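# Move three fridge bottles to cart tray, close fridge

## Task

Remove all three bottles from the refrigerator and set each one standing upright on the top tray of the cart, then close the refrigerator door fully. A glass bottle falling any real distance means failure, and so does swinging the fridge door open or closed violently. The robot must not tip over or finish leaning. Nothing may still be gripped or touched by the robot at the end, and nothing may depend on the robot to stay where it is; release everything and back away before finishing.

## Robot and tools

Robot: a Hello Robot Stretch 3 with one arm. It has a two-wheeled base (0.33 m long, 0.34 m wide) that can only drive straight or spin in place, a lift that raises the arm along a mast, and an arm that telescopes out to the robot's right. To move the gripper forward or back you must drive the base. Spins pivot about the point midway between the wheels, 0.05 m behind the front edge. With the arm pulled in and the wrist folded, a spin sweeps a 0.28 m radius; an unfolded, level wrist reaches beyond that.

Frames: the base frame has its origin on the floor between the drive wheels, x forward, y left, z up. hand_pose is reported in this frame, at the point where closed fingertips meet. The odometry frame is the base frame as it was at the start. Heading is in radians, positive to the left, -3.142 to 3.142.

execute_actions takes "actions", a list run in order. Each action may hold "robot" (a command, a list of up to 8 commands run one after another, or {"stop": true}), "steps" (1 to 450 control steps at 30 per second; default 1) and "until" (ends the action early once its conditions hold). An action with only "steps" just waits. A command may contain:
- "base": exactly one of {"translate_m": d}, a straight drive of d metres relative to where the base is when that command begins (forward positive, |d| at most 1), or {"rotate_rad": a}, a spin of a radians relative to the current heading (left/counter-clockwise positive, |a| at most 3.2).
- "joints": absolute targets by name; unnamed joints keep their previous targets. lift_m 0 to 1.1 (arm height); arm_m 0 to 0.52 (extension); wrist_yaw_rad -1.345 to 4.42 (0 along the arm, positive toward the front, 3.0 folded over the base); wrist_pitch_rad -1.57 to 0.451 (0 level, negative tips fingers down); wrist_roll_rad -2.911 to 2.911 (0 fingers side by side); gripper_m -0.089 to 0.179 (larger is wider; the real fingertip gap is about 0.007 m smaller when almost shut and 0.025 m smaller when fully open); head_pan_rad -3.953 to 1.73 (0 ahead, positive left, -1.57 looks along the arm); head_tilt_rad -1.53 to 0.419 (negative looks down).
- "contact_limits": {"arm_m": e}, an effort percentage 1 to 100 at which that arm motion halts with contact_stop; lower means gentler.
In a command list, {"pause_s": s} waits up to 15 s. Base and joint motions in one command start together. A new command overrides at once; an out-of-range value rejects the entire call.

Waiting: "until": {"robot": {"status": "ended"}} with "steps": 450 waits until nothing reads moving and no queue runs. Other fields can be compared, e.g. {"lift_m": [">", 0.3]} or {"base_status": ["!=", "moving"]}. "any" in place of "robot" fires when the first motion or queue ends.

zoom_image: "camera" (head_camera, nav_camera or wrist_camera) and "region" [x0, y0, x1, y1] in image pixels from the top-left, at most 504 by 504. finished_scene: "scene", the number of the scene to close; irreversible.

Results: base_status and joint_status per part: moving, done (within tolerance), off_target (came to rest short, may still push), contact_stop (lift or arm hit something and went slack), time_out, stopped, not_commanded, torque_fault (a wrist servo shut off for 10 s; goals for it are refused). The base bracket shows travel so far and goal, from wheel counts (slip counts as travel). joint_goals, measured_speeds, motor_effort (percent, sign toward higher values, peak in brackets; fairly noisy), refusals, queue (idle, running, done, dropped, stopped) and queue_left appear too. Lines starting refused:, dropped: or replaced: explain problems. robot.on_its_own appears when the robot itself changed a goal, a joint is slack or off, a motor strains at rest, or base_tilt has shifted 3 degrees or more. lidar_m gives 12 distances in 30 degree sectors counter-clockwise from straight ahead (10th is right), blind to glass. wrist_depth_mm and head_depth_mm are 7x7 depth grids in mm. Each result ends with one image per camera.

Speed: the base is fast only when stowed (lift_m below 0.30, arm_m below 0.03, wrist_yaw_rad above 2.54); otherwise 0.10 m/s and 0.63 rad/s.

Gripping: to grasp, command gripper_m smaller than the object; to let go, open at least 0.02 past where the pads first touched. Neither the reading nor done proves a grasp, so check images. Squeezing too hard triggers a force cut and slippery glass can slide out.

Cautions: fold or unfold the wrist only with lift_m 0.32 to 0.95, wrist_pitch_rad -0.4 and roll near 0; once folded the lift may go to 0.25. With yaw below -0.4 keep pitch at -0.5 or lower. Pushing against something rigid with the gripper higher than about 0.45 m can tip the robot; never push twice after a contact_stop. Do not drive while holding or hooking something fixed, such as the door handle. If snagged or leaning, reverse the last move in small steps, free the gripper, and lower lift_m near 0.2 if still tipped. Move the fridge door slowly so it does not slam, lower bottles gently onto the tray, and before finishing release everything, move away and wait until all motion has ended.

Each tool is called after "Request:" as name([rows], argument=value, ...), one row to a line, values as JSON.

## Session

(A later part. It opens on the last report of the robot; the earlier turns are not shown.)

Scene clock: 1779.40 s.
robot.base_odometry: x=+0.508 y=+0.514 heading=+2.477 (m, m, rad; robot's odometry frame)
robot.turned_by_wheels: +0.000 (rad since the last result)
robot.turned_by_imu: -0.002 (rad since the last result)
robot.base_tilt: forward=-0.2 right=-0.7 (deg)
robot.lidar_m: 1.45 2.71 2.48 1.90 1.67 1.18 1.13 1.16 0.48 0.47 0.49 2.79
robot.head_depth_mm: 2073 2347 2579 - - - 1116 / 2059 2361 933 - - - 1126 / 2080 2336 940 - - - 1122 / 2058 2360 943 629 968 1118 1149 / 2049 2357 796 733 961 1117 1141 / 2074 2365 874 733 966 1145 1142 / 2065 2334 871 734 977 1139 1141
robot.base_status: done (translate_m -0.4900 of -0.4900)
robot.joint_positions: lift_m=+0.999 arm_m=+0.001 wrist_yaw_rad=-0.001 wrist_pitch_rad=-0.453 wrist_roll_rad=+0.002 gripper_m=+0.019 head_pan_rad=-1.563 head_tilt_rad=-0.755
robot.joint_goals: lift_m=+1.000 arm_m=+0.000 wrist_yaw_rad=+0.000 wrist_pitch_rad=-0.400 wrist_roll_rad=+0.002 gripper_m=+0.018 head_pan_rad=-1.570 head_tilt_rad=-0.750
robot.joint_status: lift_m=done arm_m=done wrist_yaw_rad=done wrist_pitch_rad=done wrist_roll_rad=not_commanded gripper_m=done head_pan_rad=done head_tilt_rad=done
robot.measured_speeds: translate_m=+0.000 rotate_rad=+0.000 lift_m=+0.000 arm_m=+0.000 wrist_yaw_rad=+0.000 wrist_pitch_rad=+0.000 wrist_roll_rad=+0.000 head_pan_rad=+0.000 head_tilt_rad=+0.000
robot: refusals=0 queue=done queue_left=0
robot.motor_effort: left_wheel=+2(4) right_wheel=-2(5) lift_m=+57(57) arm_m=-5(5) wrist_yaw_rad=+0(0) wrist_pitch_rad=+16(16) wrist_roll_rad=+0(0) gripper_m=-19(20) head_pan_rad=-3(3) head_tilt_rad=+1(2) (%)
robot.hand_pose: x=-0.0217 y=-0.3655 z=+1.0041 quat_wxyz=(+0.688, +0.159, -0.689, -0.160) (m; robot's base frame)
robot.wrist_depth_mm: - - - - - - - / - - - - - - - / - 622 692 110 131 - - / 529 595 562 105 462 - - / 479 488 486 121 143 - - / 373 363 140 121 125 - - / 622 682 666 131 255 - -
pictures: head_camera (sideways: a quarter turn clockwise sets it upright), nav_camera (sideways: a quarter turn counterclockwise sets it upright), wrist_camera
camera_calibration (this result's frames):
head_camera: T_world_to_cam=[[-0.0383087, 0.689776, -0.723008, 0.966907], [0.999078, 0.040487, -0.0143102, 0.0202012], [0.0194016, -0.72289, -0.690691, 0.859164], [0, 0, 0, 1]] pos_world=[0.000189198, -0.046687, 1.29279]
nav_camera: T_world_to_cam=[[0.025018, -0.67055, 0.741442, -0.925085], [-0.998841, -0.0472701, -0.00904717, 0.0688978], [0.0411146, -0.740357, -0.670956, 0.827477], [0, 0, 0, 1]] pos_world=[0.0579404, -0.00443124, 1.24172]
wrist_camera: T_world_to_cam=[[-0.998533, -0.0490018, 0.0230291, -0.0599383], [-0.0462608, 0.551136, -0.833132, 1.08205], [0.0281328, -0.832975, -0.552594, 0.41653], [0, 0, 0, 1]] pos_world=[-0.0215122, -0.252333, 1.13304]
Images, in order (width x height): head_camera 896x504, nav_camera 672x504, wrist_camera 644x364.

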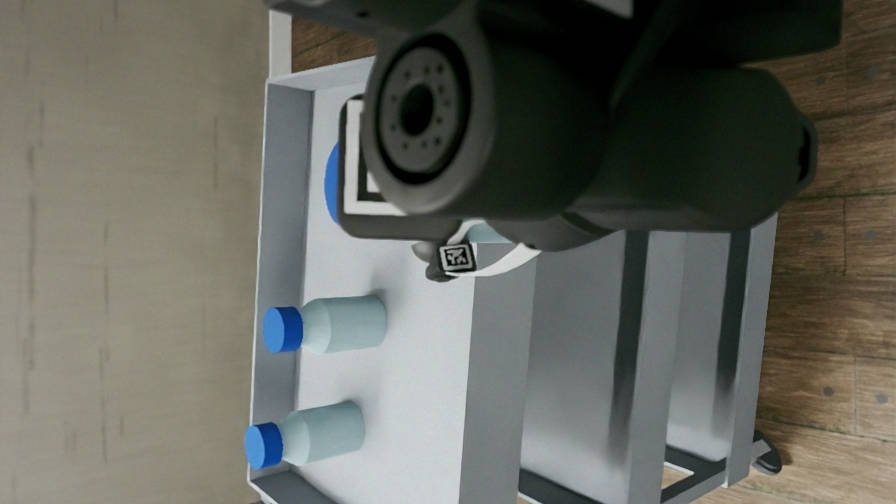

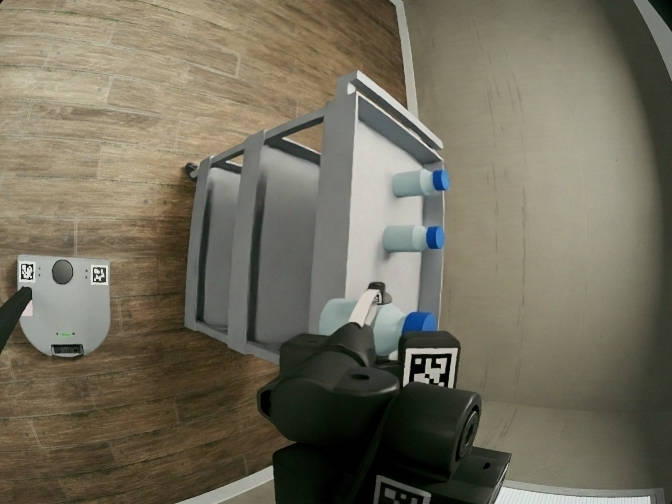

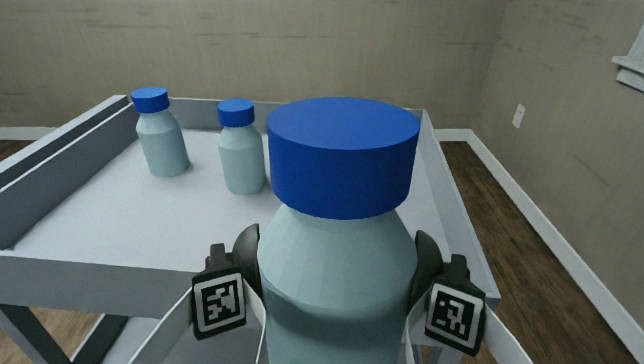

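Request:
execute_actions([
  {"robot":[{"joints":{"arm_m":0.375}},{"joints":{"lift_m":0.872}}],"steps":300,"until":{"robot":{"status":"ended"}}},
  {"steps":5},
])

Scene clock: 1802.70 s.
robot.base_odometry: x=+0.508 y=+0.514 heading=+2.477 (m, m, rad; robot's odometry frame)
robot.turned_by_wheels: +0.000 (rad since the last result)
robot.turned_by_imu: +0.001 (rad since the last result)
robot.base_tilt: forward=-0.2 right=-0.7 (deg)
robot.lidar_m: 1.45 2.71 2.49 1.90 1.67 1.18 1.13 1.16 0.48 0.47 0.49 2.80
robot.head_depth_mm: 2091 2333 - - 1483 1294 1147 / 2066 2294 - 731 766 1162 1143 / 2070 2309 - 734 942 1028 1121 / 2071 2352 905 735 965 1115 1141 / 2069 2356 791 733 964 1119 1137 / 2067 2349 870 732 965 1142 1139 / 2063 2338 869 734 977 1143 1143
robot.base_status: done (translate_m -0.4900 of -0.4900)
robot.joint_positions: lift_m=+0.872 arm_m=+0.375 wrist_yaw_rad=-0.001 wrist_pitch_rad=-0.454 wrist_roll_rad=+0.002 gripper_m=+0.019 head_pan_rad=-1.563 head_tilt_rad=-0.754
robot.joint_goals: lift_m=+0.872 arm_m=+0.375 wrist_yaw_rad=+0.000 wrist_pitch_rad=-0.400 wrist_roll_rad=+0.002 gripper_m=+0.018 head_pan_rad=-1.570 head_tilt_rad=-0.750
robot.joint_status: lift_m=done arm_m=done wrist_yaw_rad=done wrist_pitch_rad=done wrist_roll_rad=not_commanded gripper_m=done head_pan_rad=done head_tilt_rad=done
robot.measured_speeds: translate_m=+0.000 rotate_rad=+0.000 lift_m=+0.000 arm_m=+0.000 wrist_yaw_rad=+0.000 wrist_pitch_rad=+0.000 wrist_roll_rad=+0.000 head_pan_rad=+0.000 head_tilt_rad=+0.000
robot: refusals=0 queue=done queue_left=0
robot.motor_effort: left_wheel=+2(2) right_wheel=-2(2) lift_m=+25(57) arm_m=+3(2) wrist_yaw_rad=+0(0) wrist_pitch_rad=+16(16) wrist_roll_rad=+0(0) gripper_m=-20(20) head_pan_rad=-3(3) head_tilt_rad=+2(2) (%)
robot.hand_pose: x=-0.0217 y=-0.7395 z=+0.8771 quat_wxyz=(+0.688, +0.159, -0.689, -0.160) (m; robot's base frame)
robot.wrist_depth_mm: - - - - - - - / - - - - - - - / 357 352 342 110 130 - - / 360 365 353 105 326 324 - / 158 298 300 120 144 295 232 / 153 246 140 121 125 256 216 / 160 195 214 131 182 221 210
pictures: head_camera (sideways: a quarter turn clockwise sets it upright), nav_camera (sideways: a quarter turn counterclockwise sets it upright), wrist_camera
camera_calibration (this result's frames):
head_camera: T_world_to_cam=[[-0.038273, 0.689561, -0.723216, 0.967177], [0.99908, 0.0404334, -0.0143201, 0.0202141], [0.0193675, -0.723098, -0.690473, 0.858881], [0, 0, 0, 1]] pos_world=[0.000186915, -0.0466895, 1.2928]
nav_camera: T_world_to_cam=[[0.0249833, -0.670328, 0.741644, -0.925348], [-0.998843, -0.0472236, -0.00903523, 0.0688823], [0.0410796, -0.740561, -0.670733, 0.827187], [0, 0, 0, 1]] pos_world=[0.0579403, -0.00445192, 1.24172]
wrist_camera: T_world_to_cam=[[-0.998533, -0.0490136, 0.0230007, -0.0753249], [-0.0462598, 0.551615, -0.832815, 1.18247], [0.0281318, -0.832658, -0.553073, 0.0354954], [0, 0, 0, 1]] pos_world=[-0.0215123, -0.626403, 1.00614]
Images, in order (width x height): head_camera 896x504, nav_camera 672x504, wrist_camera 644x364.

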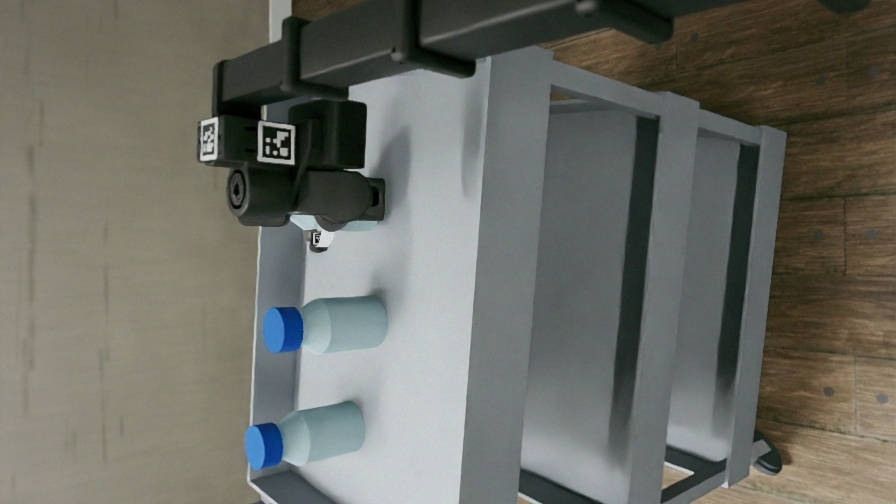

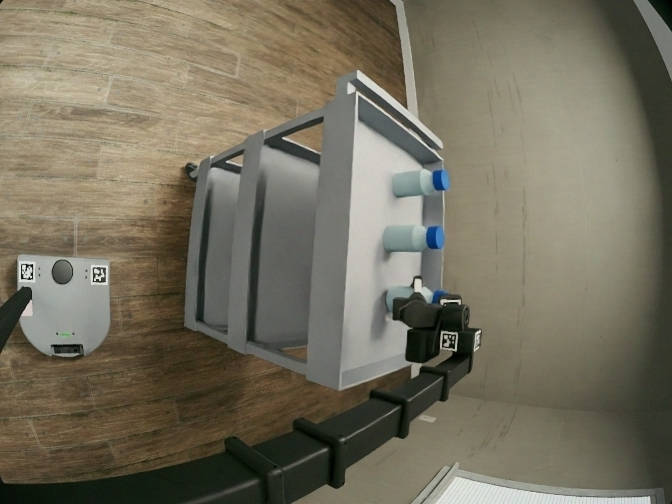

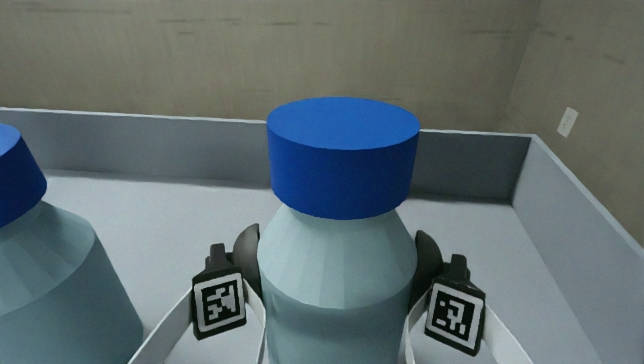

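Request:
execute_actions([
  {"robot":{"joints":{"lift_m":0.864}},"steps":60,"until":{"robot":{"status":"ended"}}},
  {"steps":5},
])

Scene clock: 1811.00 s.
robot.base_odometry: x=+0.508 y=+0.514 heading=+2.477 (m, m, rad; robot's odometry frame)
robot.turned_by_wheels: +0.000 (rad since the last result)
robot.turned_by_imu: +0.000 (rad since the last result)
robot.base_tilt: forward=-0.2 right=-0.7 (deg)
robot.lidar_m: 1.45 2.70 2.47 1.90 1.67 1.18 1.13 1.16 0.48 0.47 0.49 2.79
robot.head_depth_mm: 2073 2367 2548 - 1490 1291 1141 / 2064 2281 - 734 764 1159 1143 / 2077 2290 - 734 944 1027 1123 / 2062 2353 904 732 964 1117 1149 / 2059 2333 794 735 963 1121 1154 / 2057 2339 873 732 966 1143 1143 / 2063 2338 872 733 974 1139 1142
robot.base_status: done (translate_m -0.4900 of -0.4900)
robot.joint_positions: lift_m=+0.864 arm_m=+0.375 wrist_yaw_rad=-0.001 wrist_pitch_rad=-0.454 wrist_roll_rad=+0.002 gripper_m=+0.019 head_pan_rad=-1.563 head_tilt_rad=-0.754
robot.joint_goals: lift_m=+0.864 arm_m=+0.375 wrist_yaw_rad=+0.000 wrist_pitch_rad=-0.400 wrist_roll_rad=+0.002 gripper_m=+0.018 head_pan_rad=-1.570 head_tilt_rad=-0.750
robot.joint_status: lift_m=done arm_m=done wrist_yaw_rad=done wrist_pitch_rad=done wrist_roll_rad=not_commanded gripper_m=done head_pan_rad=done head_tilt_rad=done
robot.measured_speeds: translate_m=+0.000 rotate_rad=+0.000 lift_m=+0.000 arm_m=+0.000 wrist_yaw_rad=+0.000 wrist_pitch_rad=+0.000 wrist_roll_rad=+0.000 head_pan_rad=+0.000 head_tilt_rad=+0.000
robot: refusals=0 queue=done queue_left=0
robot.motor_effort: left_wheel=+2(2) right_wheel=-2(2) lift_m=+24(24) arm_m=+3(4) wrist_yaw_rad=+0(0) wrist_pitch_rad=+16(16) wrist_roll_rad=+0(0) gripper_m=-20(20) head_pan_rad=-3(3) head_tilt_rad=+2(2) (%)
robot.hand_pose: x=-0.0217 y=-0.7394 z=+0.8691 quat_wxyz=(+0.688, +0.159, -0.689, -0.160) (m; robot's base frame)
robot.wrist_depth_mm: - - - - - - - / - - - - - - - / 354 343 337 110 131 317 - / 348 348 350 105 324 326 - / 155 286 288 121 144 290 219 / 153 235 139 121 125 245 216 / 159 195 204 131 178 214 204
pictures: head_camera (sideways: a quarter turn clockwise sets it upright), nav_camera (sideways: a quarter turn counterclockwise sets it upright), wrist_camera
camera_calibration (this result's frames):
head_camera: T_world_to_cam=[[-0.0382731, 0.689561, -0.723216, 0.967177], [0.99908, 0.0404335, -0.0143201, 0.0202141], [0.0193676, -0.723098, -0.690473, 0.858881], [0, 0, 0, 1]] pos_world=[0.000186921, -0.0466895, 1.2928]
nav_camera: T_world_to_cam=[[0.0249833, -0.670328, 0.741644, -0.925348], [-0.998843, -0.0472237, -0.00903524, 0.0688823], [0.0410797, -0.740561, -0.670733, 0.827187], [0, 0, 0, 1]] pos_world=[0.0579403, -0.00445191, 1.24172]
wrist_camera: T_world_to_cam=[[-0.998533, -0.0490179, 0.0229908, -0.0751331], [-0.0462595, 0.551778, -0.832707, 1.17577], [0.0281317, -0.832549, -0.553237, 0.0312855], [0, 0, 0, 1]] pos_world=[-0.0215123, -0.626403, 0.99811]
Images, in order (width x height): head_camera 896x504, nav_camera 672x504, wrist_camera 644x364.

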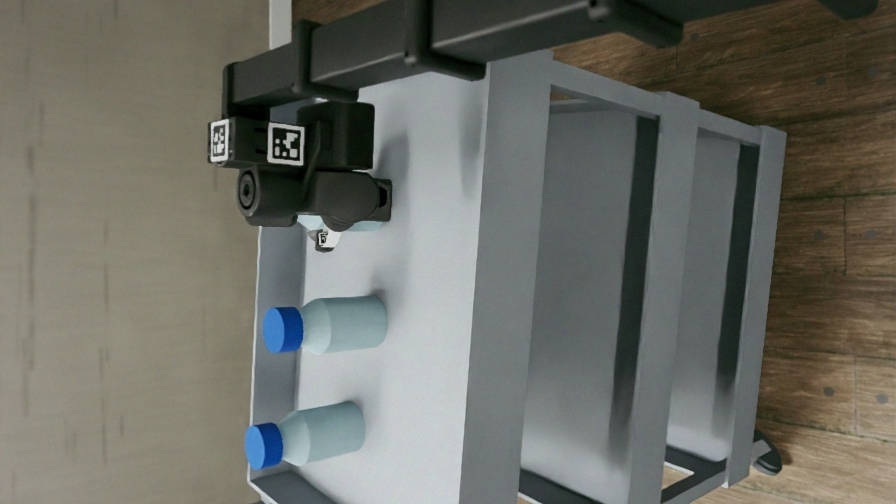

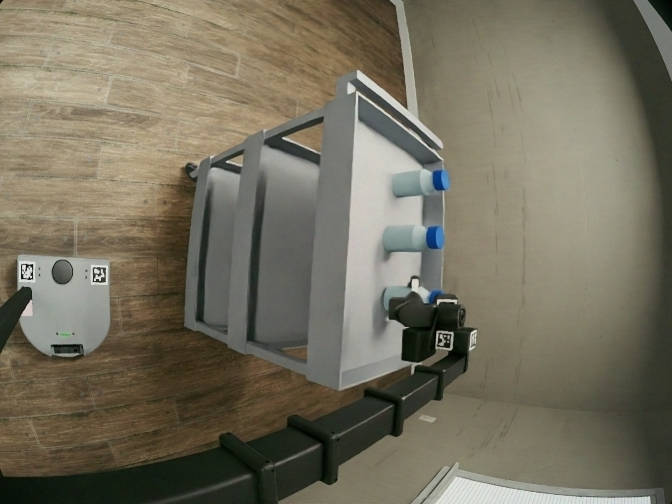

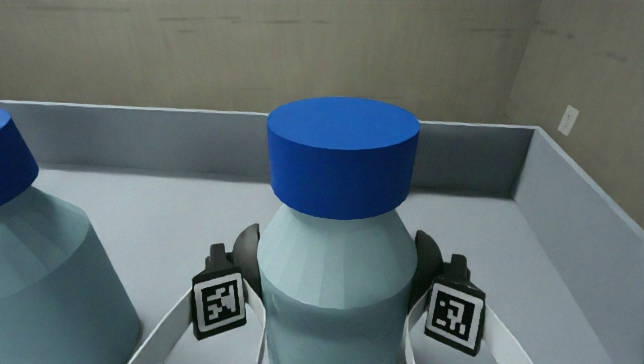

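Request:
execute_actions([
  {"robot":{"joints":{"lift_m":0.857}},"steps":60,"until":{"robot":{"status":"ended"}}},
  {"steps":5},
])

Scene clock: 1815.33 s.
robot.base_odometry: x=+0.508 y=+0.514 heading=+2.477 (m, m, rad; robot's odometry frame)
robot.turned_by_wheels: +0.000 (rad since the last result)
robot.turned_by_imu: +0.000 (rad since the last result)
robot.base_tilt: forward=-0.2 right=-0.7 (deg)
robot.lidar_m: 1.46 2.70 2.49 1.90 1.67 1.18 1.13 1.16 0.48 0.47 0.49 2.79
robot.head_depth_mm: 2064 2362 2536 - 1490 1290 1141 / 2076 2323 - 733 765 1164 1145 / 2059 2313 - 734 944 1030 1126 / 2075 2382 941 734 966 1118 1143 / 2064 2363 795 733 964 1120 1148 / 2056 2349 872 733 967 1143 1143 / 2057 2347 871 733 978 1140 1142
robot.base_status: done (translate_m -0.4900 of -0.4900)
robot.joint_positions: lift_m=+0.858 arm_m=+0.375 wrist_yaw_rad=-0.001 wrist_pitch_rad=-0.447 wrist_roll_rad=+0.002 gripper_m=+0.019 head_pan_rad=-1.563 head_tilt_rad=-0.754
robot.joint_goals: lift_m=+0.857 arm_m=+0.375 wrist_yaw_rad=+0.000 wrist_pitch_rad=-0.400 wrist_roll_rad=+0.002 gripper_m=+0.018 head_pan_rad=-1.570 head_tilt_rad=-0.750
robot.joint_status: lift_m=done arm_m=done wrist_yaw_rad=done wrist_pitch_rad=done wrist_roll_rad=not_commanded gripper_m=done head_pan_rad=done head_tilt_rad=done
robot.measured_speeds: translate_m=+0.000 rotate_rad=+0.000 lift_m=+0.000 arm_m=+0.000 wrist_yaw_rad=+0.000 wrist_pitch_rad=+0.000 wrist_roll_rad=+0.000 head_pan_rad=+0.000 head_tilt_rad=+0.000
robot: refusals=0 queue=done queue_left=0
robot.motor_effort: left_wheel=+2(2) right_wheel=-2(2) lift_m=+21(25) arm_m=+2(2) wrist_yaw_rad=+0(0) wrist_pitch_rad=+14(16) wrist_roll_rad=+0(0) gripper_m=-20(20) head_pan_rad=-3(3) head_tilt_rad=+2(1) (%)
robot.hand_pose: x=-0.0217 y=-0.7404 z=+0.8638 quat_wxyz=(+0.689, +0.156, -0.690, -0.157) (m; robot's base frame)
robot.wrist_depth_mm: - - - - - - - / - - - - - - - / 347 343 329 109 130 312 - / 344 344 347 106 321 322 263 / 152 280 280 121 143 284 219 / 152 230 140 120 125 239 217 / 159 194 199 131 175 207 202
pictures: head_camera (sideways: a quarter turn clockwise sets it upright), nav_camera (sideways: a quarter turn counterclockwise sets it upright), wrist_camera
camera_calibration (this result's frames):
head_camera: T_world_to_cam=[[-0.0382727, 0.689512, -0.723262, 0.967238], [0.99908, 0.0404325, -0.0143223, 0.0202169], [0.019368, -0.723145, -0.690425, 0.858817], [0, 0, 0, 1]] pos_world=[0.000186925, -0.0466901, 1.29281]
nav_camera: T_world_to_cam=[[0.024983, -0.670278, 0.741689, -0.925406], [-0.998843, -0.0472243, -0.00903257, 0.0688788], [0.0410801, -0.740606, -0.670683, 0.827122], [0, 0, 0, 1]] pos_world=[0.0579403, -0.00445596, 1.24172]
wrist_camera: T_world_to_cam=[[-0.998533, -0.0488456, 0.0233621, -0.0752554], [-0.0462642, 0.545526, -0.836816, 1.17089], [0.0281302, -0.836669, -0.546985, 0.0191112], [0, 0, 0, 1]] pos_world=[-0.0215122, -0.626438, 0.992032]
Images, in order (width x height): head_camera 896x504, nav_camera 672x504, wrist_camera 644x364.

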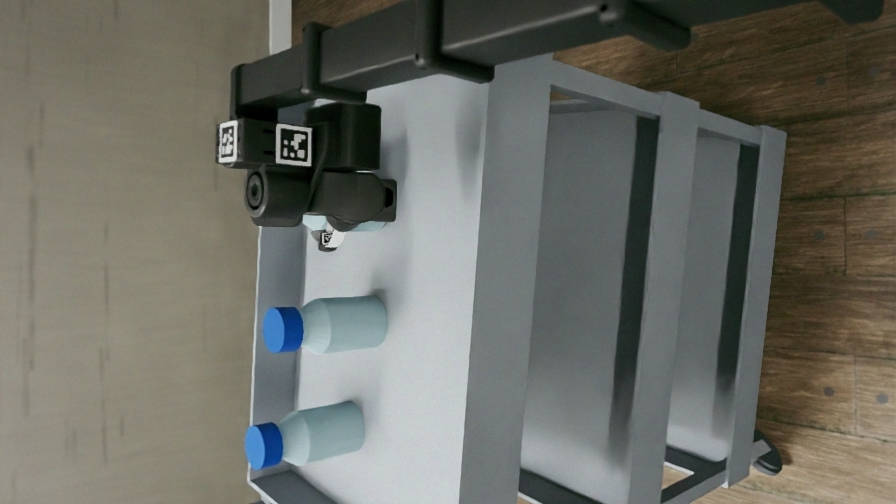

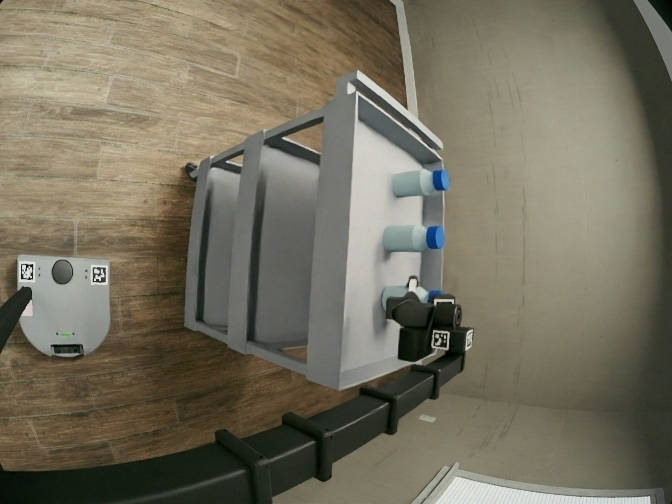

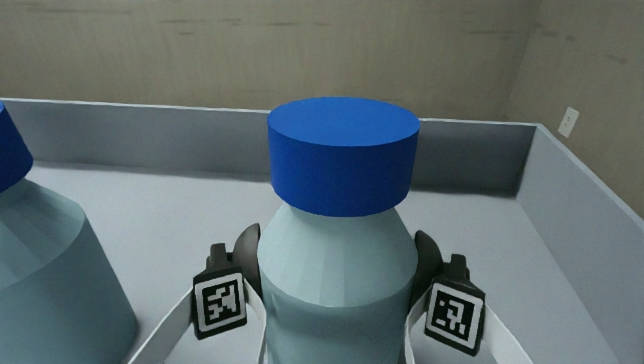

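Request:
execute_actions([
  {"robot":{"joints":{"lift_m":0.850}},"steps":60,"until":{"robot":{"status":"ended"}}},
  {"steps":5},
])

Scene clock: 1821.27 s.
robot.base_odometry: x=+0.508 y=+0.514 heading=+2.477 (m, m, rad; robot's odometry frame)
robot.turned_by_wheels: +0.000 (rad since the last result)
robot.turned_by_imu: +0.000 (rad since the last result)
robot.base_tilt: forward=-0.2 right=-0.7 (deg)
robot.lidar_m: 1.46 2.70 2.47 1.90 1.67 1.18 1.13 1.16 0.48 0.47 0.49 2.79
robot.head_depth_mm: 2089 2365 2545 - 1458 1297 1144 / 2080 2298 - 733 764 1239 1144 / 2065 2356 - 735 942 1030 1122 / 2071 2367 942 733 967 1115 1141 / 2069 2358 798 735 962 1098 1149 / 2063 2338 873 735 966 1143 1146 / 2065 2327 871 732 981 1145 1146
robot.base_status: done (translate_m -0.4900 of -0.4900)
robot.joint_positions: lift_m=+0.851 arm_m=+0.375 wrist_yaw_rad=+0.000 wrist_pitch_rad=-0.422 wrist_roll_rad=+0.002 gripper_m=+0.019 head_pan_rad=-1.563 head_tilt_rad=-0.754
robot.joint_goals: lift_m=+0.850 arm_m=+0.375 wrist_yaw_rad=+0.000 wrist_pitch_rad=-0.400 wrist_roll_rad=+0.002 gripper_m=+0.018 head_pan_rad=-1.570 head_tilt_rad=-0.750
robot.joint_status: lift_m=done arm_m=done wrist_yaw_rad=done wrist_pitch_rad=done wrist_roll_rad=not_commanded gripper_m=done head_pan_rad=done head_tilt_rad=done
robot.measured_speeds: translate_m=+0.000 rotate_rad=+0.000 lift_m=+0.000 arm_m=+0.000 wrist_yaw_rad=+0.000 wrist_pitch_rad=+0.000 wrist_roll_rad=+0.000 head_pan_rad=+0.000 head_tilt_rad=+0.000
robot: refusals=0 queue=done queue_left=0
robot.motor_effort: left_wheel=+2(2) right_wheel=-2(2) lift_m=+16(22) arm_m=+3(3) wrist_yaw_rad=+0(0) wrist_pitch_rad=+7(13) wrist_roll_rad=+0(0) gripper_m=-20(20) head_pan_rad=-3(3) head_tilt_rad=+2(2) (%)
robot.hand_pose: x=-0.0216 y=-0.7436 z=+0.8625 quat_wxyz=(+0.691, +0.148, -0.692, -0.149) (m; robot's base frame)
robot.wrist_depth_mm: - - - - - - - / - - - - - - - / 347 342 334 108 130 315 - / 349 351 348 107 326 324 - / 154 285 288 121 147 289 218 / 152 230 137 120 124 243 215 / 158 194 201 130 174 207 202
pictures: head_camera (sideways: a quarter turn clockwise sets it upright), nav_camera (sideways: a quarter turn counterclockwise sets it upright), wrist_camera
camera_calibration (this result's frames):
head_camera: T_world_to_cam=[[-0.0382724, 0.689512, -0.723263, 0.967238], [0.99908, 0.0404322, -0.0143223, 0.0202169], [0.0193677, -0.723145, -0.690425, 0.858817], [0, 0, 0, 1]] pos_world=[0.000186909, -0.0466901, 1.29281]
nav_camera: T_world_to_cam=[[0.0249827, -0.670278, 0.741689, -0.925406], [-0.998843, -0.0472239, -0.00903256, 0.0688788], [0.0410798, -0.740606, -0.670683, 0.827122], [0, 0, 0, 1]] pos_world=[0.0579403, -0.00445599, 1.24172]
wrist_camera: T_world_to_cam=[[-0.998514, -0.0486571, 0.0245589, -0.0761821], [-0.046482, 0.524912, -0.849886, 1.16741], [0.0284618, -0.849764, -0.526394, -0.0117871], [0, 0, 0, 1]] pos_world=[-0.0214699, -0.626509, 0.987829]
Images, in order (width x height): head_camera 896x504, nav_camera 672x504, wrist_camera 644x364.

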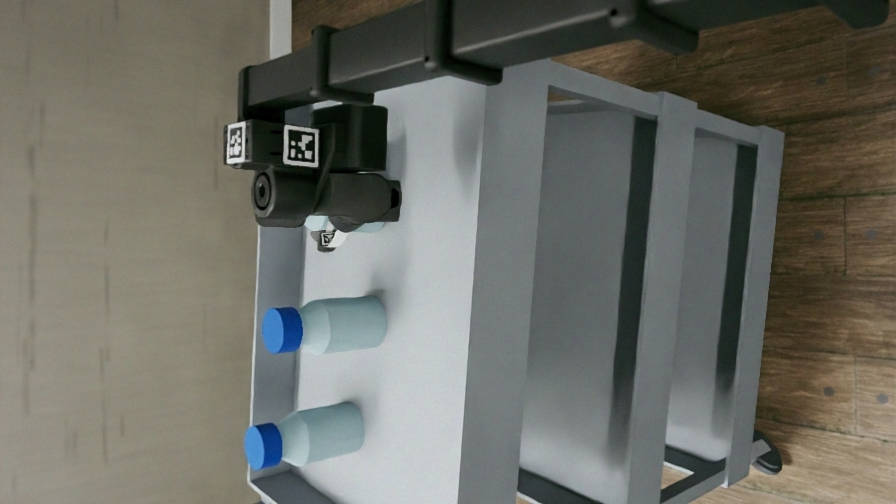

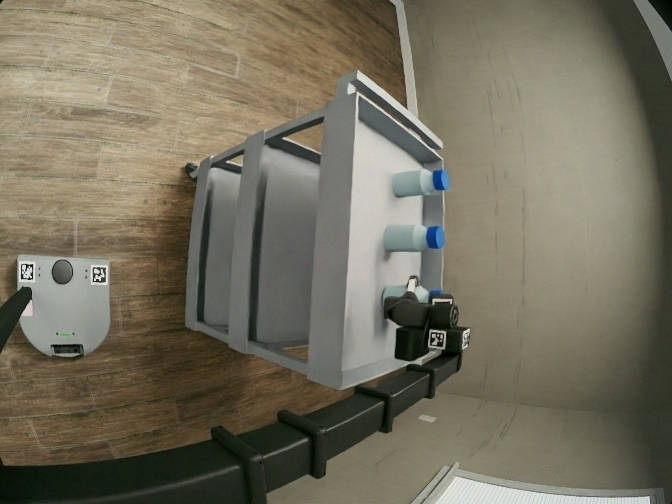

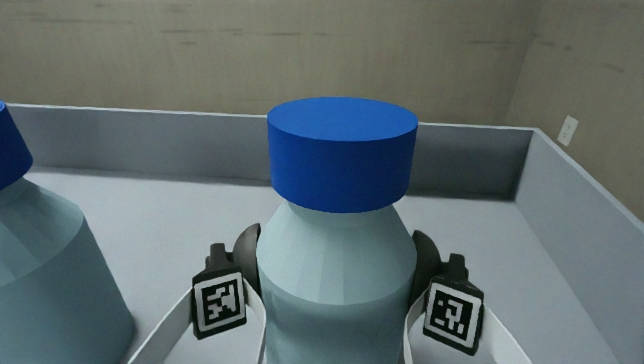

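Request:
execute_actions([
  {"robot":{"joints":{"gripper_m":0.115}},"steps":60,"until":{"robot":{"status":"ended"}}},
  {"steps":5},
])

Scene clock: 1831.73 s.
robot.base_odometry: x=+0.508 y=+0.514 heading=+2.477 (m, m, rad; robot's odometry frame)
robot.turned_by_wheels: +0.000 (rad since the last result)
robot.turned_by_imu: +0.000 (rad since the last result)
robot.base_tilt: forward=-0.2 right=-0.7 (deg)
robot.lidar_m: 1.46 2.69 2.48 1.90 1.67 1.18 1.13 1.16 0.48 0.47 0.49 2.80
robot.head_depth_mm: 2064 2343 2550 - 1465 1290 1145 / 2053 2308 - 734 760 1241 1146 / 2070 2361 - 734 941 1024 1122 / 2058 2362 941 734 968 1117 1144 / 2069 2353 788 734 963 1121 1145 / 2057 2342 909 733 965 1146 1142 / 2059 2340 873 734 985 1138 1142
robot.base_status: done (translate_m -0.4900 of -0.4900)
robot.joint_positions: lift_m=+0.851 arm_m=+0.375 wrist_yaw_rad=+0.000 wrist_pitch_rad=-0.413 wrist_roll_rad=+0.002 gripper_m=+0.115 head_pan_rad=-1.563 head_tilt_rad=-0.754
robot.joint_goals: lift_m=+0.850 arm_m=+0.375 wrist_yaw_rad=+0.000 wrist_pitch_rad=-0.400 wrist_roll_rad=+0.002 gripper_m=+0.115 head_pan_rad=-1.570 head_tilt_rad=-0.750
robot.joint_status: lift_m=done arm_m=done wrist_yaw_rad=done wrist_pitch_rad=done wrist_roll_rad=not_commanded gripper_m=done head_pan_rad=done head_tilt_rad=done
robot.measured_speeds: translate_m=+0.000 rotate_rad=+0.000 lift_m=+0.000 arm_m=+0.000 wrist_yaw_rad=+0.000 wrist_pitch_rad=+0.000 wrist_roll_rad=+0.000 head_pan_rad=+0.000 head_tilt_rad=+0.000
robot: refusals=0 queue=done queue_left=0
robot.motor_effort: left_wheel=+2(2) right_wheel=-1(1) lift_m=+19(20) arm_m=+3(3) wrist_yaw_rad=+0(0) wrist_pitch_rad=+4(7) wrist_roll_rad=+0(0) gripper_m=+1(78) head_pan_rad=-3(3) head_tilt_rad=+1(1) (%)
robot.hand_pose: x=-0.0216 y=-0.7447 z=+0.8644 quat_wxyz=(+0.692, +0.145, -0.692, -0.146) (m; robot's base frame)
robot.wrist_depth_mm: - - - - - - - / - - - - - - - / 348 340 330 120 310 - - / 354 356 340 93 106 320 - / 155 287 287 99 271 294 218 / 152 241 226 113 130 252 213 / 158 195 200 114 196 203 202
pictures: head_camera (sideways: a quarter turn clockwise sets it upright), nav_camera (sideways: a quarter turn counterclockwise sets it upright), wrist_camera
camera_calibration (this result's frames):
head_camera: T_world_to_cam=[[-0.0382726, 0.68951, -0.723265, 0.967241], [0.99908, 0.0404324, -0.0143224, 0.0202171], [0.0193679, -0.723147, -0.690422, 0.858814], [0, 0, 0, 1]] pos_world=[0.00018692, -0.0466901, 1.29281]
nav_camera: T_world_to_cam=[[0.0249829, -0.670276, 0.741691, -0.925409], [-0.998843, -0.0472242, -0.00903244, 0.0688786], [0.04108, -0.740608, -0.670681, 0.827119], [0, 0, 0, 1]] pos_world=[0.0579403, -0.00445615, 1.24172]
wrist_camera: T_world_to_cam=[[-0.998513, -0.0484501, 0.0250072, -0.0765149], [-0.0464971, 0.517151, -0.854631, 1.16795], [0.0284745, -0.854522, -0.518634, -0.0220112], [0, 0, 0, 1]] pos_world=[-0.0214678, -0.626524, 0.988667]
Images, in order (width x height): head_camera 896x504, nav_camera 672x504, wrist_camera 644x364.

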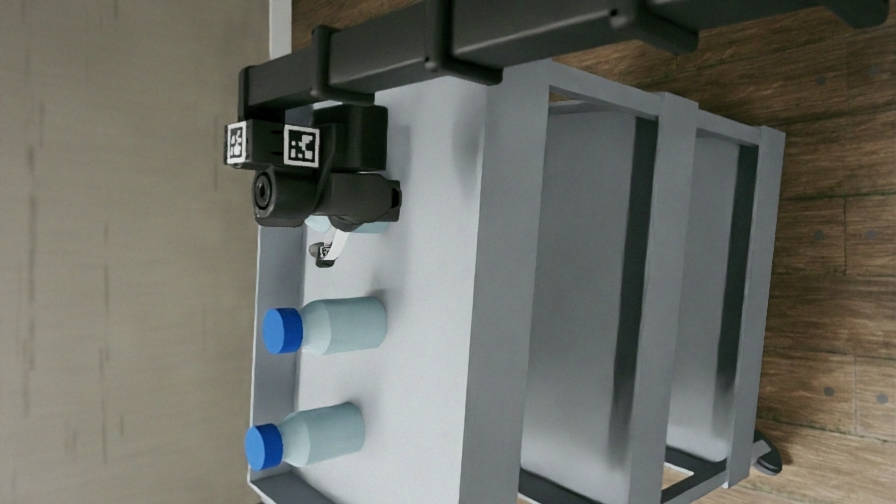

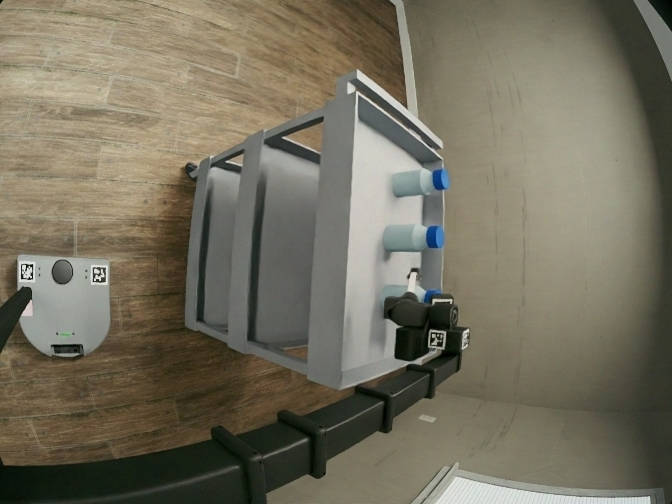

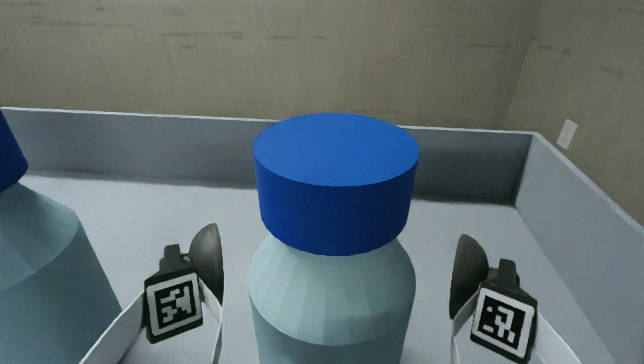

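Request:
execute_actions(actions=[])

Scene clock: 1857.70 s.
robot.base_odometry: x=+0.508 y=+0.514 heading=+2.477 (m, m, rad; robot's odometry frame)
robot.turned_by_wheels: +0.000 (rad since the last result)
robot.turned_by_imu: +0.000 (rad since the last result)
robot.base_tilt: forward=-0.2 right=-0.7 (deg)
robot.lidar_m: 1.46 2.70 2.48 1.90 1.67 1.18 1.13 1.16 0.48 0.47 0.49 2.79
robot.head_depth_mm: 2085 2366 2548 - 1463 1296 1147 / 2070 2311 - 734 762 1234 1142 / 2068 2343 - 733 942 1030 1121 / 2084 2379 936 734 963 1118 1147 / 2053 2355 790 734 967 1122 1145 / 2063 2359 903 736 967 1144 1142 / 2053 2352 871 734 984 1141 1144
robot.base_status: done (translate_m -0.4900 of -0.4900)
robot.joint_positions: lift_m=+0.851 arm_m=+0.375 wrist_yaw_rad=+0.000 wrist_pitch_rad=-0.413 wrist_roll_rad=+0.002 gripper_m=+0.115 head_pan_rad=-1.563 head_tilt_rad=-0.754
robot.joint_goals: lift_m=+0.850 arm_m=+0.375 wrist_yaw_rad=+0.000 wrist_pitch_rad=-0.400 wrist_roll_rad=+0.002 gripper_m=+0.115 head_pan_rad=-1.570 head_tilt_rad=-0.750
robot.joint_status: lift_m=done arm_m=done wrist_yaw_rad=done wrist_pitch_rad=done wrist_roll_rad=not_commanded gripper_m=done head_pan_rad=done head_tilt_rad=done
robot.measured_speeds: translate_m=+0.000 rotate_rad=+0.000 lift_m=+0.000 arm_m=+0.000 wrist_yaw_rad=+0.000 wrist_pitch_rad=+0.000 wrist_roll_rad=+0.000 head_pan_rad=+0.000 head_tilt_rad=+0.000
robot: refusals=0 queue=done queue_left=0
robot.motor_effort: left_wheel=+2(2) right_wheel=-1(1) lift_m=+19(19) arm_m=+3(3) wrist_yaw_rad=+0(0) wrist_pitch_rad=+4(4) wrist_roll_rad=+0(0) gripper_m=+1(0) head_pan_rad=-3(3) head_tilt_rad=+1(1) (%)
robot.hand_pose: x=-0.0216 y=-0.7447 z=+0.8644 quat_wxyz=(+0.692, +0.145, -0.692, -0.146) (m; robot's base frame)
robot.wrist_depth_mm: - - - - - - - / - - - - - - - / 347 341 330 120 312 - - / 354 355 342 93 101 318 - / 155 289 289 98 270 290 217 / 153 238 225 114 129 253 213 / 158 195 201 114 173 204 201
pictures: head_camera (sideways: a quarter turn clockwise sets it upright), nav_camera (sideways: a quarter turn counterclockwise sets it upright), wrist_camera
camera_calibration (this result's frames):
head_camera: T_world_to_cam=[[-0.0382728, 0.68951, -0.723265, 0.967241], [0.99908, 0.0404326, -0.0143224, 0.0202171], [0.0193681, -0.723147, -0.690422, 0.858814], [0, 0, 0, 1]] pos_world=[0.000186931, -0.0466901, 1.29281]
nav_camera: T_world_to_cam=[[0.024983, -0.670276, 0.741691, -0.925409], [-0.998843, -0.0472244, -0.00903244, 0.0688786], [0.0410802, -0.740608, -0.670681, 0.827119], [0, 0, 0, 1]] pos_world=[0.0579403, -0.00445614, 1.24172]
wrist_camera: T_world_to_cam=[[-0.998513, -0.0484501, 0.0250071, -0.0765148], [-0.046497, 0.51715, -0.854631, 1.16795], [0.0284745, -0.854522, -0.518634, -0.0220113], [0, 0, 0, 1]] pos_world=[-0.0214678, -0.626524, 0.988667]
Images, in order (width x height): head_camera 896x504, nav_camera 672x504, wrist_camera 644x364.

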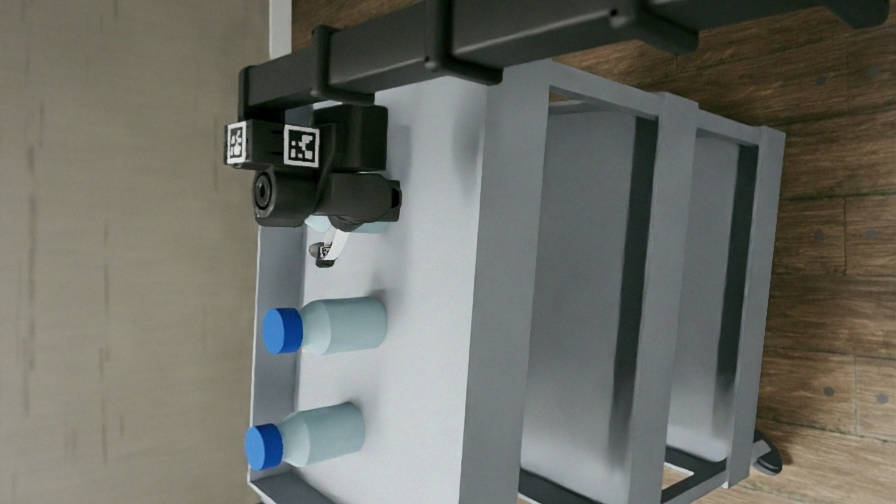

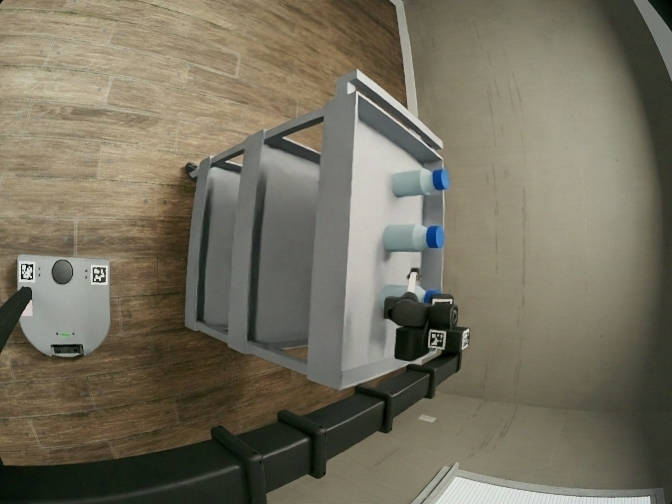

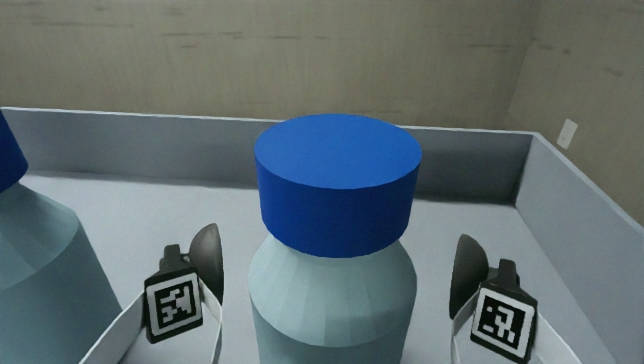

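Request:
execute_actions([
  {"robot": [{"joints": {"arm_m": 0.35}}, {"joints": {"lift_m": 0.96}}], "steps": 200, "until": {"robot": {"status": "ended"}}},
])

Scene clock: 1869.67 s.
robot.base_odometry: x=+0.508 y=+0.514 heading=+2.477 (m, m, rad; robot's odometry frame)
robot.turned_by_wheels: +0.000 (rad since the last result)
robot.turned_by_imu: +0.000 (rad since the last result)
robot.base_tilt: forward=-0.2 right=-0.7 (deg)
robot.lidar_m: 1.45 2.70 2.48 1.90 1.67 1.18 1.13 1.16 0.48 0.47 0.49 2.79
robot.head_depth_mm: 2048 - 2425 1792 1522 1322 1143 / 2036 - 905 733 761 1232 1142 / 2045 - 841 732 940 1031 1120 / 2082 2340 907 732 965 1118 1142 / 2062 2330 793 734 968 1118 1144 / 2063 2352 902 733 964 1143 1142 / 2075 2361 874 732 983 1137 1141
robot.base_status: done (translate_m -0.4900 of -0.4900)
robot.joint_positions: lift_m=+0.959 arm_m=+0.350 wrist_yaw_rad=+0.000 wrist_pitch_rad=-0.414 wrist_roll_rad=+0.002 gripper_m=+0.115 head_pan_rad=-1.563 head_tilt_rad=-0.754
robot.joint_goals: lift_m=+0.960 arm_m=+0.350 wrist_yaw_rad=+0.000 wrist_pitch_rad=-0.400 wrist_roll_rad=+0.002 gripper_m=+0.115 head_pan_rad=-1.570 head_tilt_rad=-0.750
robot.joint_status: lift_m=done arm_m=done wrist_yaw_rad=done wrist_pitch_rad=done wrist_roll_rad=not_commanded gripper_m=done head_pan_rad=done head_tilt_rad=done
robot.measured_speeds: translate_m=+0.000 rotate_rad=+0.000 lift_m=+0.000 arm_m=+0.000 wrist_yaw_rad=+0.000 wrist_pitch_rad=+0.000 wrist_roll_rad=+0.000 head_pan_rad=+0.000 head_tilt_rad=+0.000
robot: refusals=0 queue=done queue_left=0
robot.motor_effort: left_wheel=+2(1) right_wheel=-1(2) lift_m=+53(54) arm_m=-5(4) wrist_yaw_rad=+0(0) wrist_pitch_rad=+4(4) wrist_roll_rad=+0(0) gripper_m=+0(1) head_pan_rad=-3(3) head_tilt_rad=+1(2) (%)
robot.hand_pose: x=-0.0216 y=-0.7201 z=+0.9729 quat_wxyz=(+0.691, +0.145, -0.692, -0.146) (m; robot's base frame)
robot.wrist_depth_mm: - - - - - - - / - - - - - - - / - - - - - - - / - - - - - - - / 448 434 426 422 403 - - / 196 209 376 198 377 - - / 188 223 324 177 321 311 -
pictures: head_camera (sideways: a quarter turn clockwise sets it upright), nav_camera (sideways: a quarter turn counterclockwise sets it upright), wrist_camera
camera_calibration (this result's frames):
head_camera: T_world_to_cam=[[-0.0382724, 0.689509, -0.723265, 0.967241], [0.99908, 0.0404321, -0.0143224, 0.0202171], [0.0193677, -0.723148, -0.690422, 0.858814], [0, 0, 0, 1]] pos_world=[0.000186909, -0.0466901, 1.29281]
nav_camera: T_world_to_cam=[[0.0249827, -0.670275, 0.741692, -0.92541], [-0.998843, -0.047224, -0.00903241, 0.0688786], [0.0410798, -0.740608, -0.67068, 0.827118], [0, 0, 0, 1]] pos_world=[0.0579403, -0.00445621, 1.24172]
wrist_camera: T_world_to_cam=[[-0.998513, -0.0484756, 0.0249559, -0.0780033], [-0.0464964, 0.518049, -0.854086, 1.24811], [0.0284739, -0.853976, -0.519533, 0.0566535], [0, 0, 0, 1]] pos_world=[-0.0214679, -0.601981, 1.09737]
Images, in order (width x height): head_camera 896x504, nav_camera 672x504, wrist_camera 644x364.

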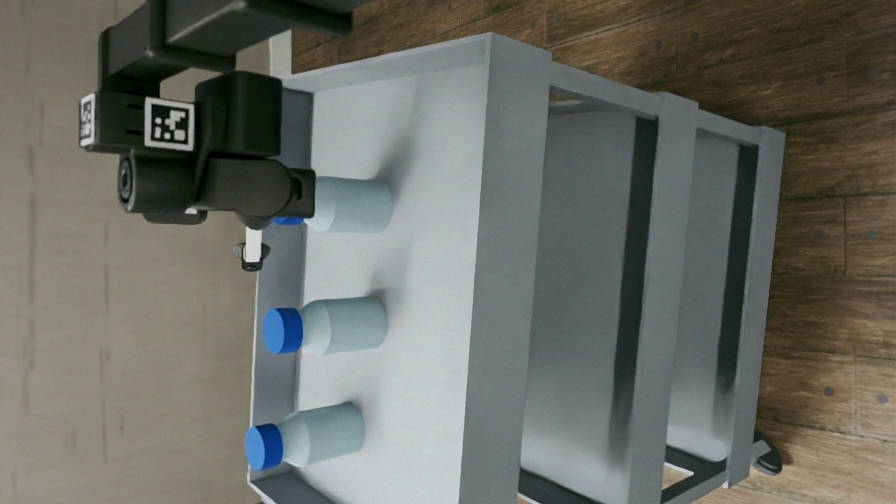

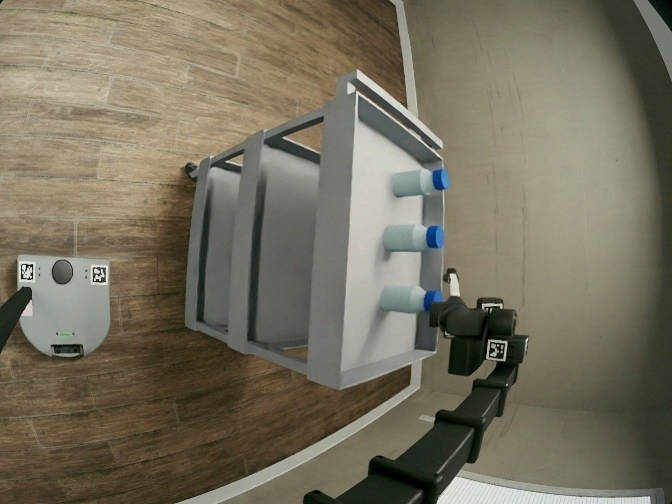

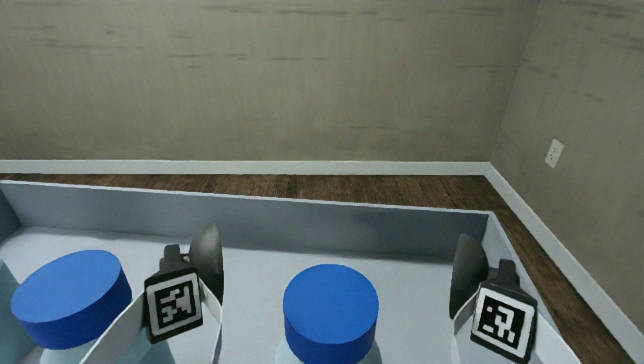

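Request:
execute_actions([
  {"robot": {"joints": {"arm_m": 0.0, "lift_m": 0.98}}, "steps": 200, "until": {"robot": {"status": "ended"}}},
])

Scene clock: 1889.10 s.
robot.base_odometry: x=+0.508 y=+0.514 heading=+2.477 (m, m, rad; robot's odometry frame)
robot.turned_by_wheels: +0.000 (rad since the last result)
robot.turned_by_imu: +0.000 (rad since the last result)
robot.base_tilt: forward=-0.2 right=-0.7 (deg)
robot.lidar_m: 1.46 2.70 2.47 1.90 1.67 1.18 1.13 1.16 0.48 0.47 0.49 2.79
robot.head_depth_mm: 2075 2364 2524 - - - 1082 / 2068 2368 915 - - - 1121 / 2076 2370 871 - - - 1106 / 2083 2323 938 747 955 1116 1148 / 2079 2353 792 733 966 1124 1147 / 2061 2342 906 735 965 1145 1146 / 2067 2340 871 732 982 1145 1142
robot.base_status: done (translate_m -0.4900 of -0.4900)
robot.joint_positions: lift_m=+0.979 arm_m=+0.001 wrist_yaw_rad=+0.000 wrist_pitch_rad=-0.414 wrist_roll_rad=+0.002 gripper_m=+0.115 head_pan_rad=-1.563 head_tilt_rad=-0.754
robot.joint_goals: lift_m=+0.980 arm_m=+0.000 wrist_yaw_rad=+0.000 wrist_pitch_rad=-0.400 wrist_roll_rad=+0.002 gripper_m=+0.115 head_pan_rad=-1.570 head_tilt_rad=-0.750
robot.joint_status: lift_m=done arm_m=done wrist_yaw_rad=done wrist_pitch_rad=done wrist_roll_rad=not_commanded gripper_m=done head_pan_rad=done head_tilt_rad=done
robot.measured_speeds: translate_m=+0.000 rotate_rad=+0.000 lift_m=+0.000 arm_m=+0.000 wrist_yaw_rad=+0.000 wrist_pitch_rad=+0.000 wrist_roll_rad=+0.000 head_pan_rad=+0.000 head_tilt_rad=+0.000
robot: refusals=0 queue=done queue_left=0
robot.motor_effort: left_wheel=+1(1) right_wheel=-1(2) lift_m=+53(54) arm_m=-5(6) wrist_yaw_rad=+0(0) wrist_pitch_rad=+4(4) wrist_roll_rad=+0(0) gripper_m=+0(0) head_pan_rad=-3(2) head_tilt_rad=+1(1) (%)
robot.hand_pose: x=-0.0216 y=-0.3705 z=+0.9929 quat_wxyz=(+0.691, +0.145, -0.692, -0.146) (m; robot's base frame)
robot.wrist_depth_mm: - - - - - - - / - - - - - - - / - 623 721 721 722 - - / 532 587 556 561 581 - - / 480 486 502 483 489 - - / 359 347 339 333 410 - - / - 648 659 363 346 - -
pictures: head_camera (sideways: a quarter turn clockwise sets it upright), nav_camera (sideways: a quarter turn counterclockwise sets it upright), wrist_camera
camera_calibration (this result's frames):
head_camera: T_world_to_cam=[[-0.0382715, 0.689428, -0.723343, 0.967343], [0.99908, 0.04043, -0.0143261, 0.0202219], [0.019368, -0.723225, -0.69034, 0.858708], [0, 0, 0, 1]] pos_world=[0.000186894, -0.0466911, 1.29281]
nav_camera: T_world_to_cam=[[0.0249817, -0.670192, 0.741767, -0.925508], [-0.998844, -0.0472245, -0.00902794, 0.0688728], [0.0410801, -0.740684, -0.670597, 0.827009], [0, 0, 0, 1]] pos_world=[0.0579404, -0.00446302, 1.24172]
wrist_camera: T_world_to_cam=[[-0.998513, -0.0484814, 0.0249439, -0.0615462], [-0.0464963, 0.518265, -0.853955, 1.08401], [0.0284735, -0.853845, -0.519748, 0.3658], [0, 0, 0, 1]] pos_world=[-0.021468, -0.25245, 1.11735]
Images, in order (width x height): head_camera 896x504, nav_camera 672x504, wrist_camera 644x364.

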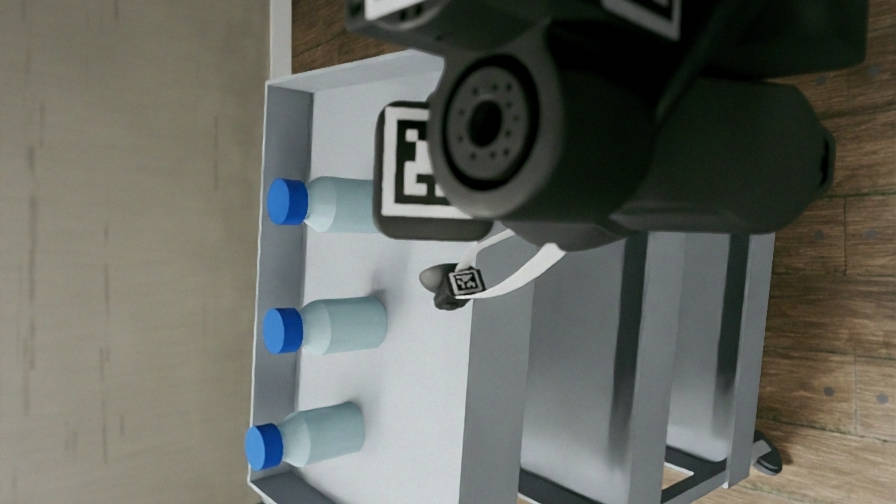

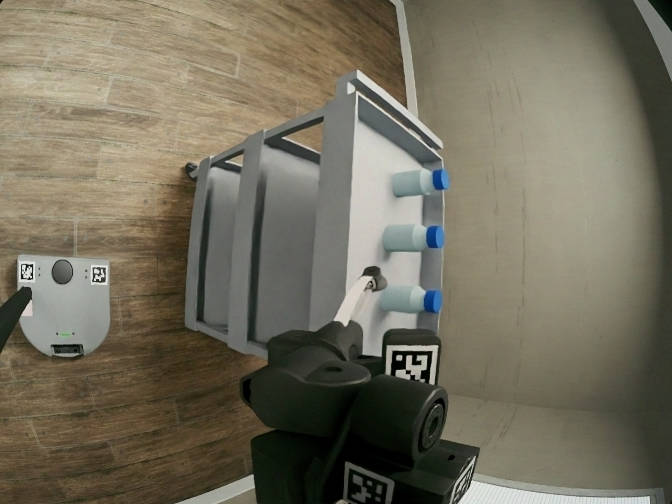

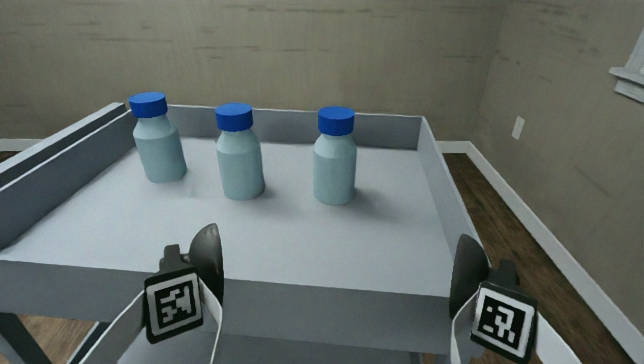

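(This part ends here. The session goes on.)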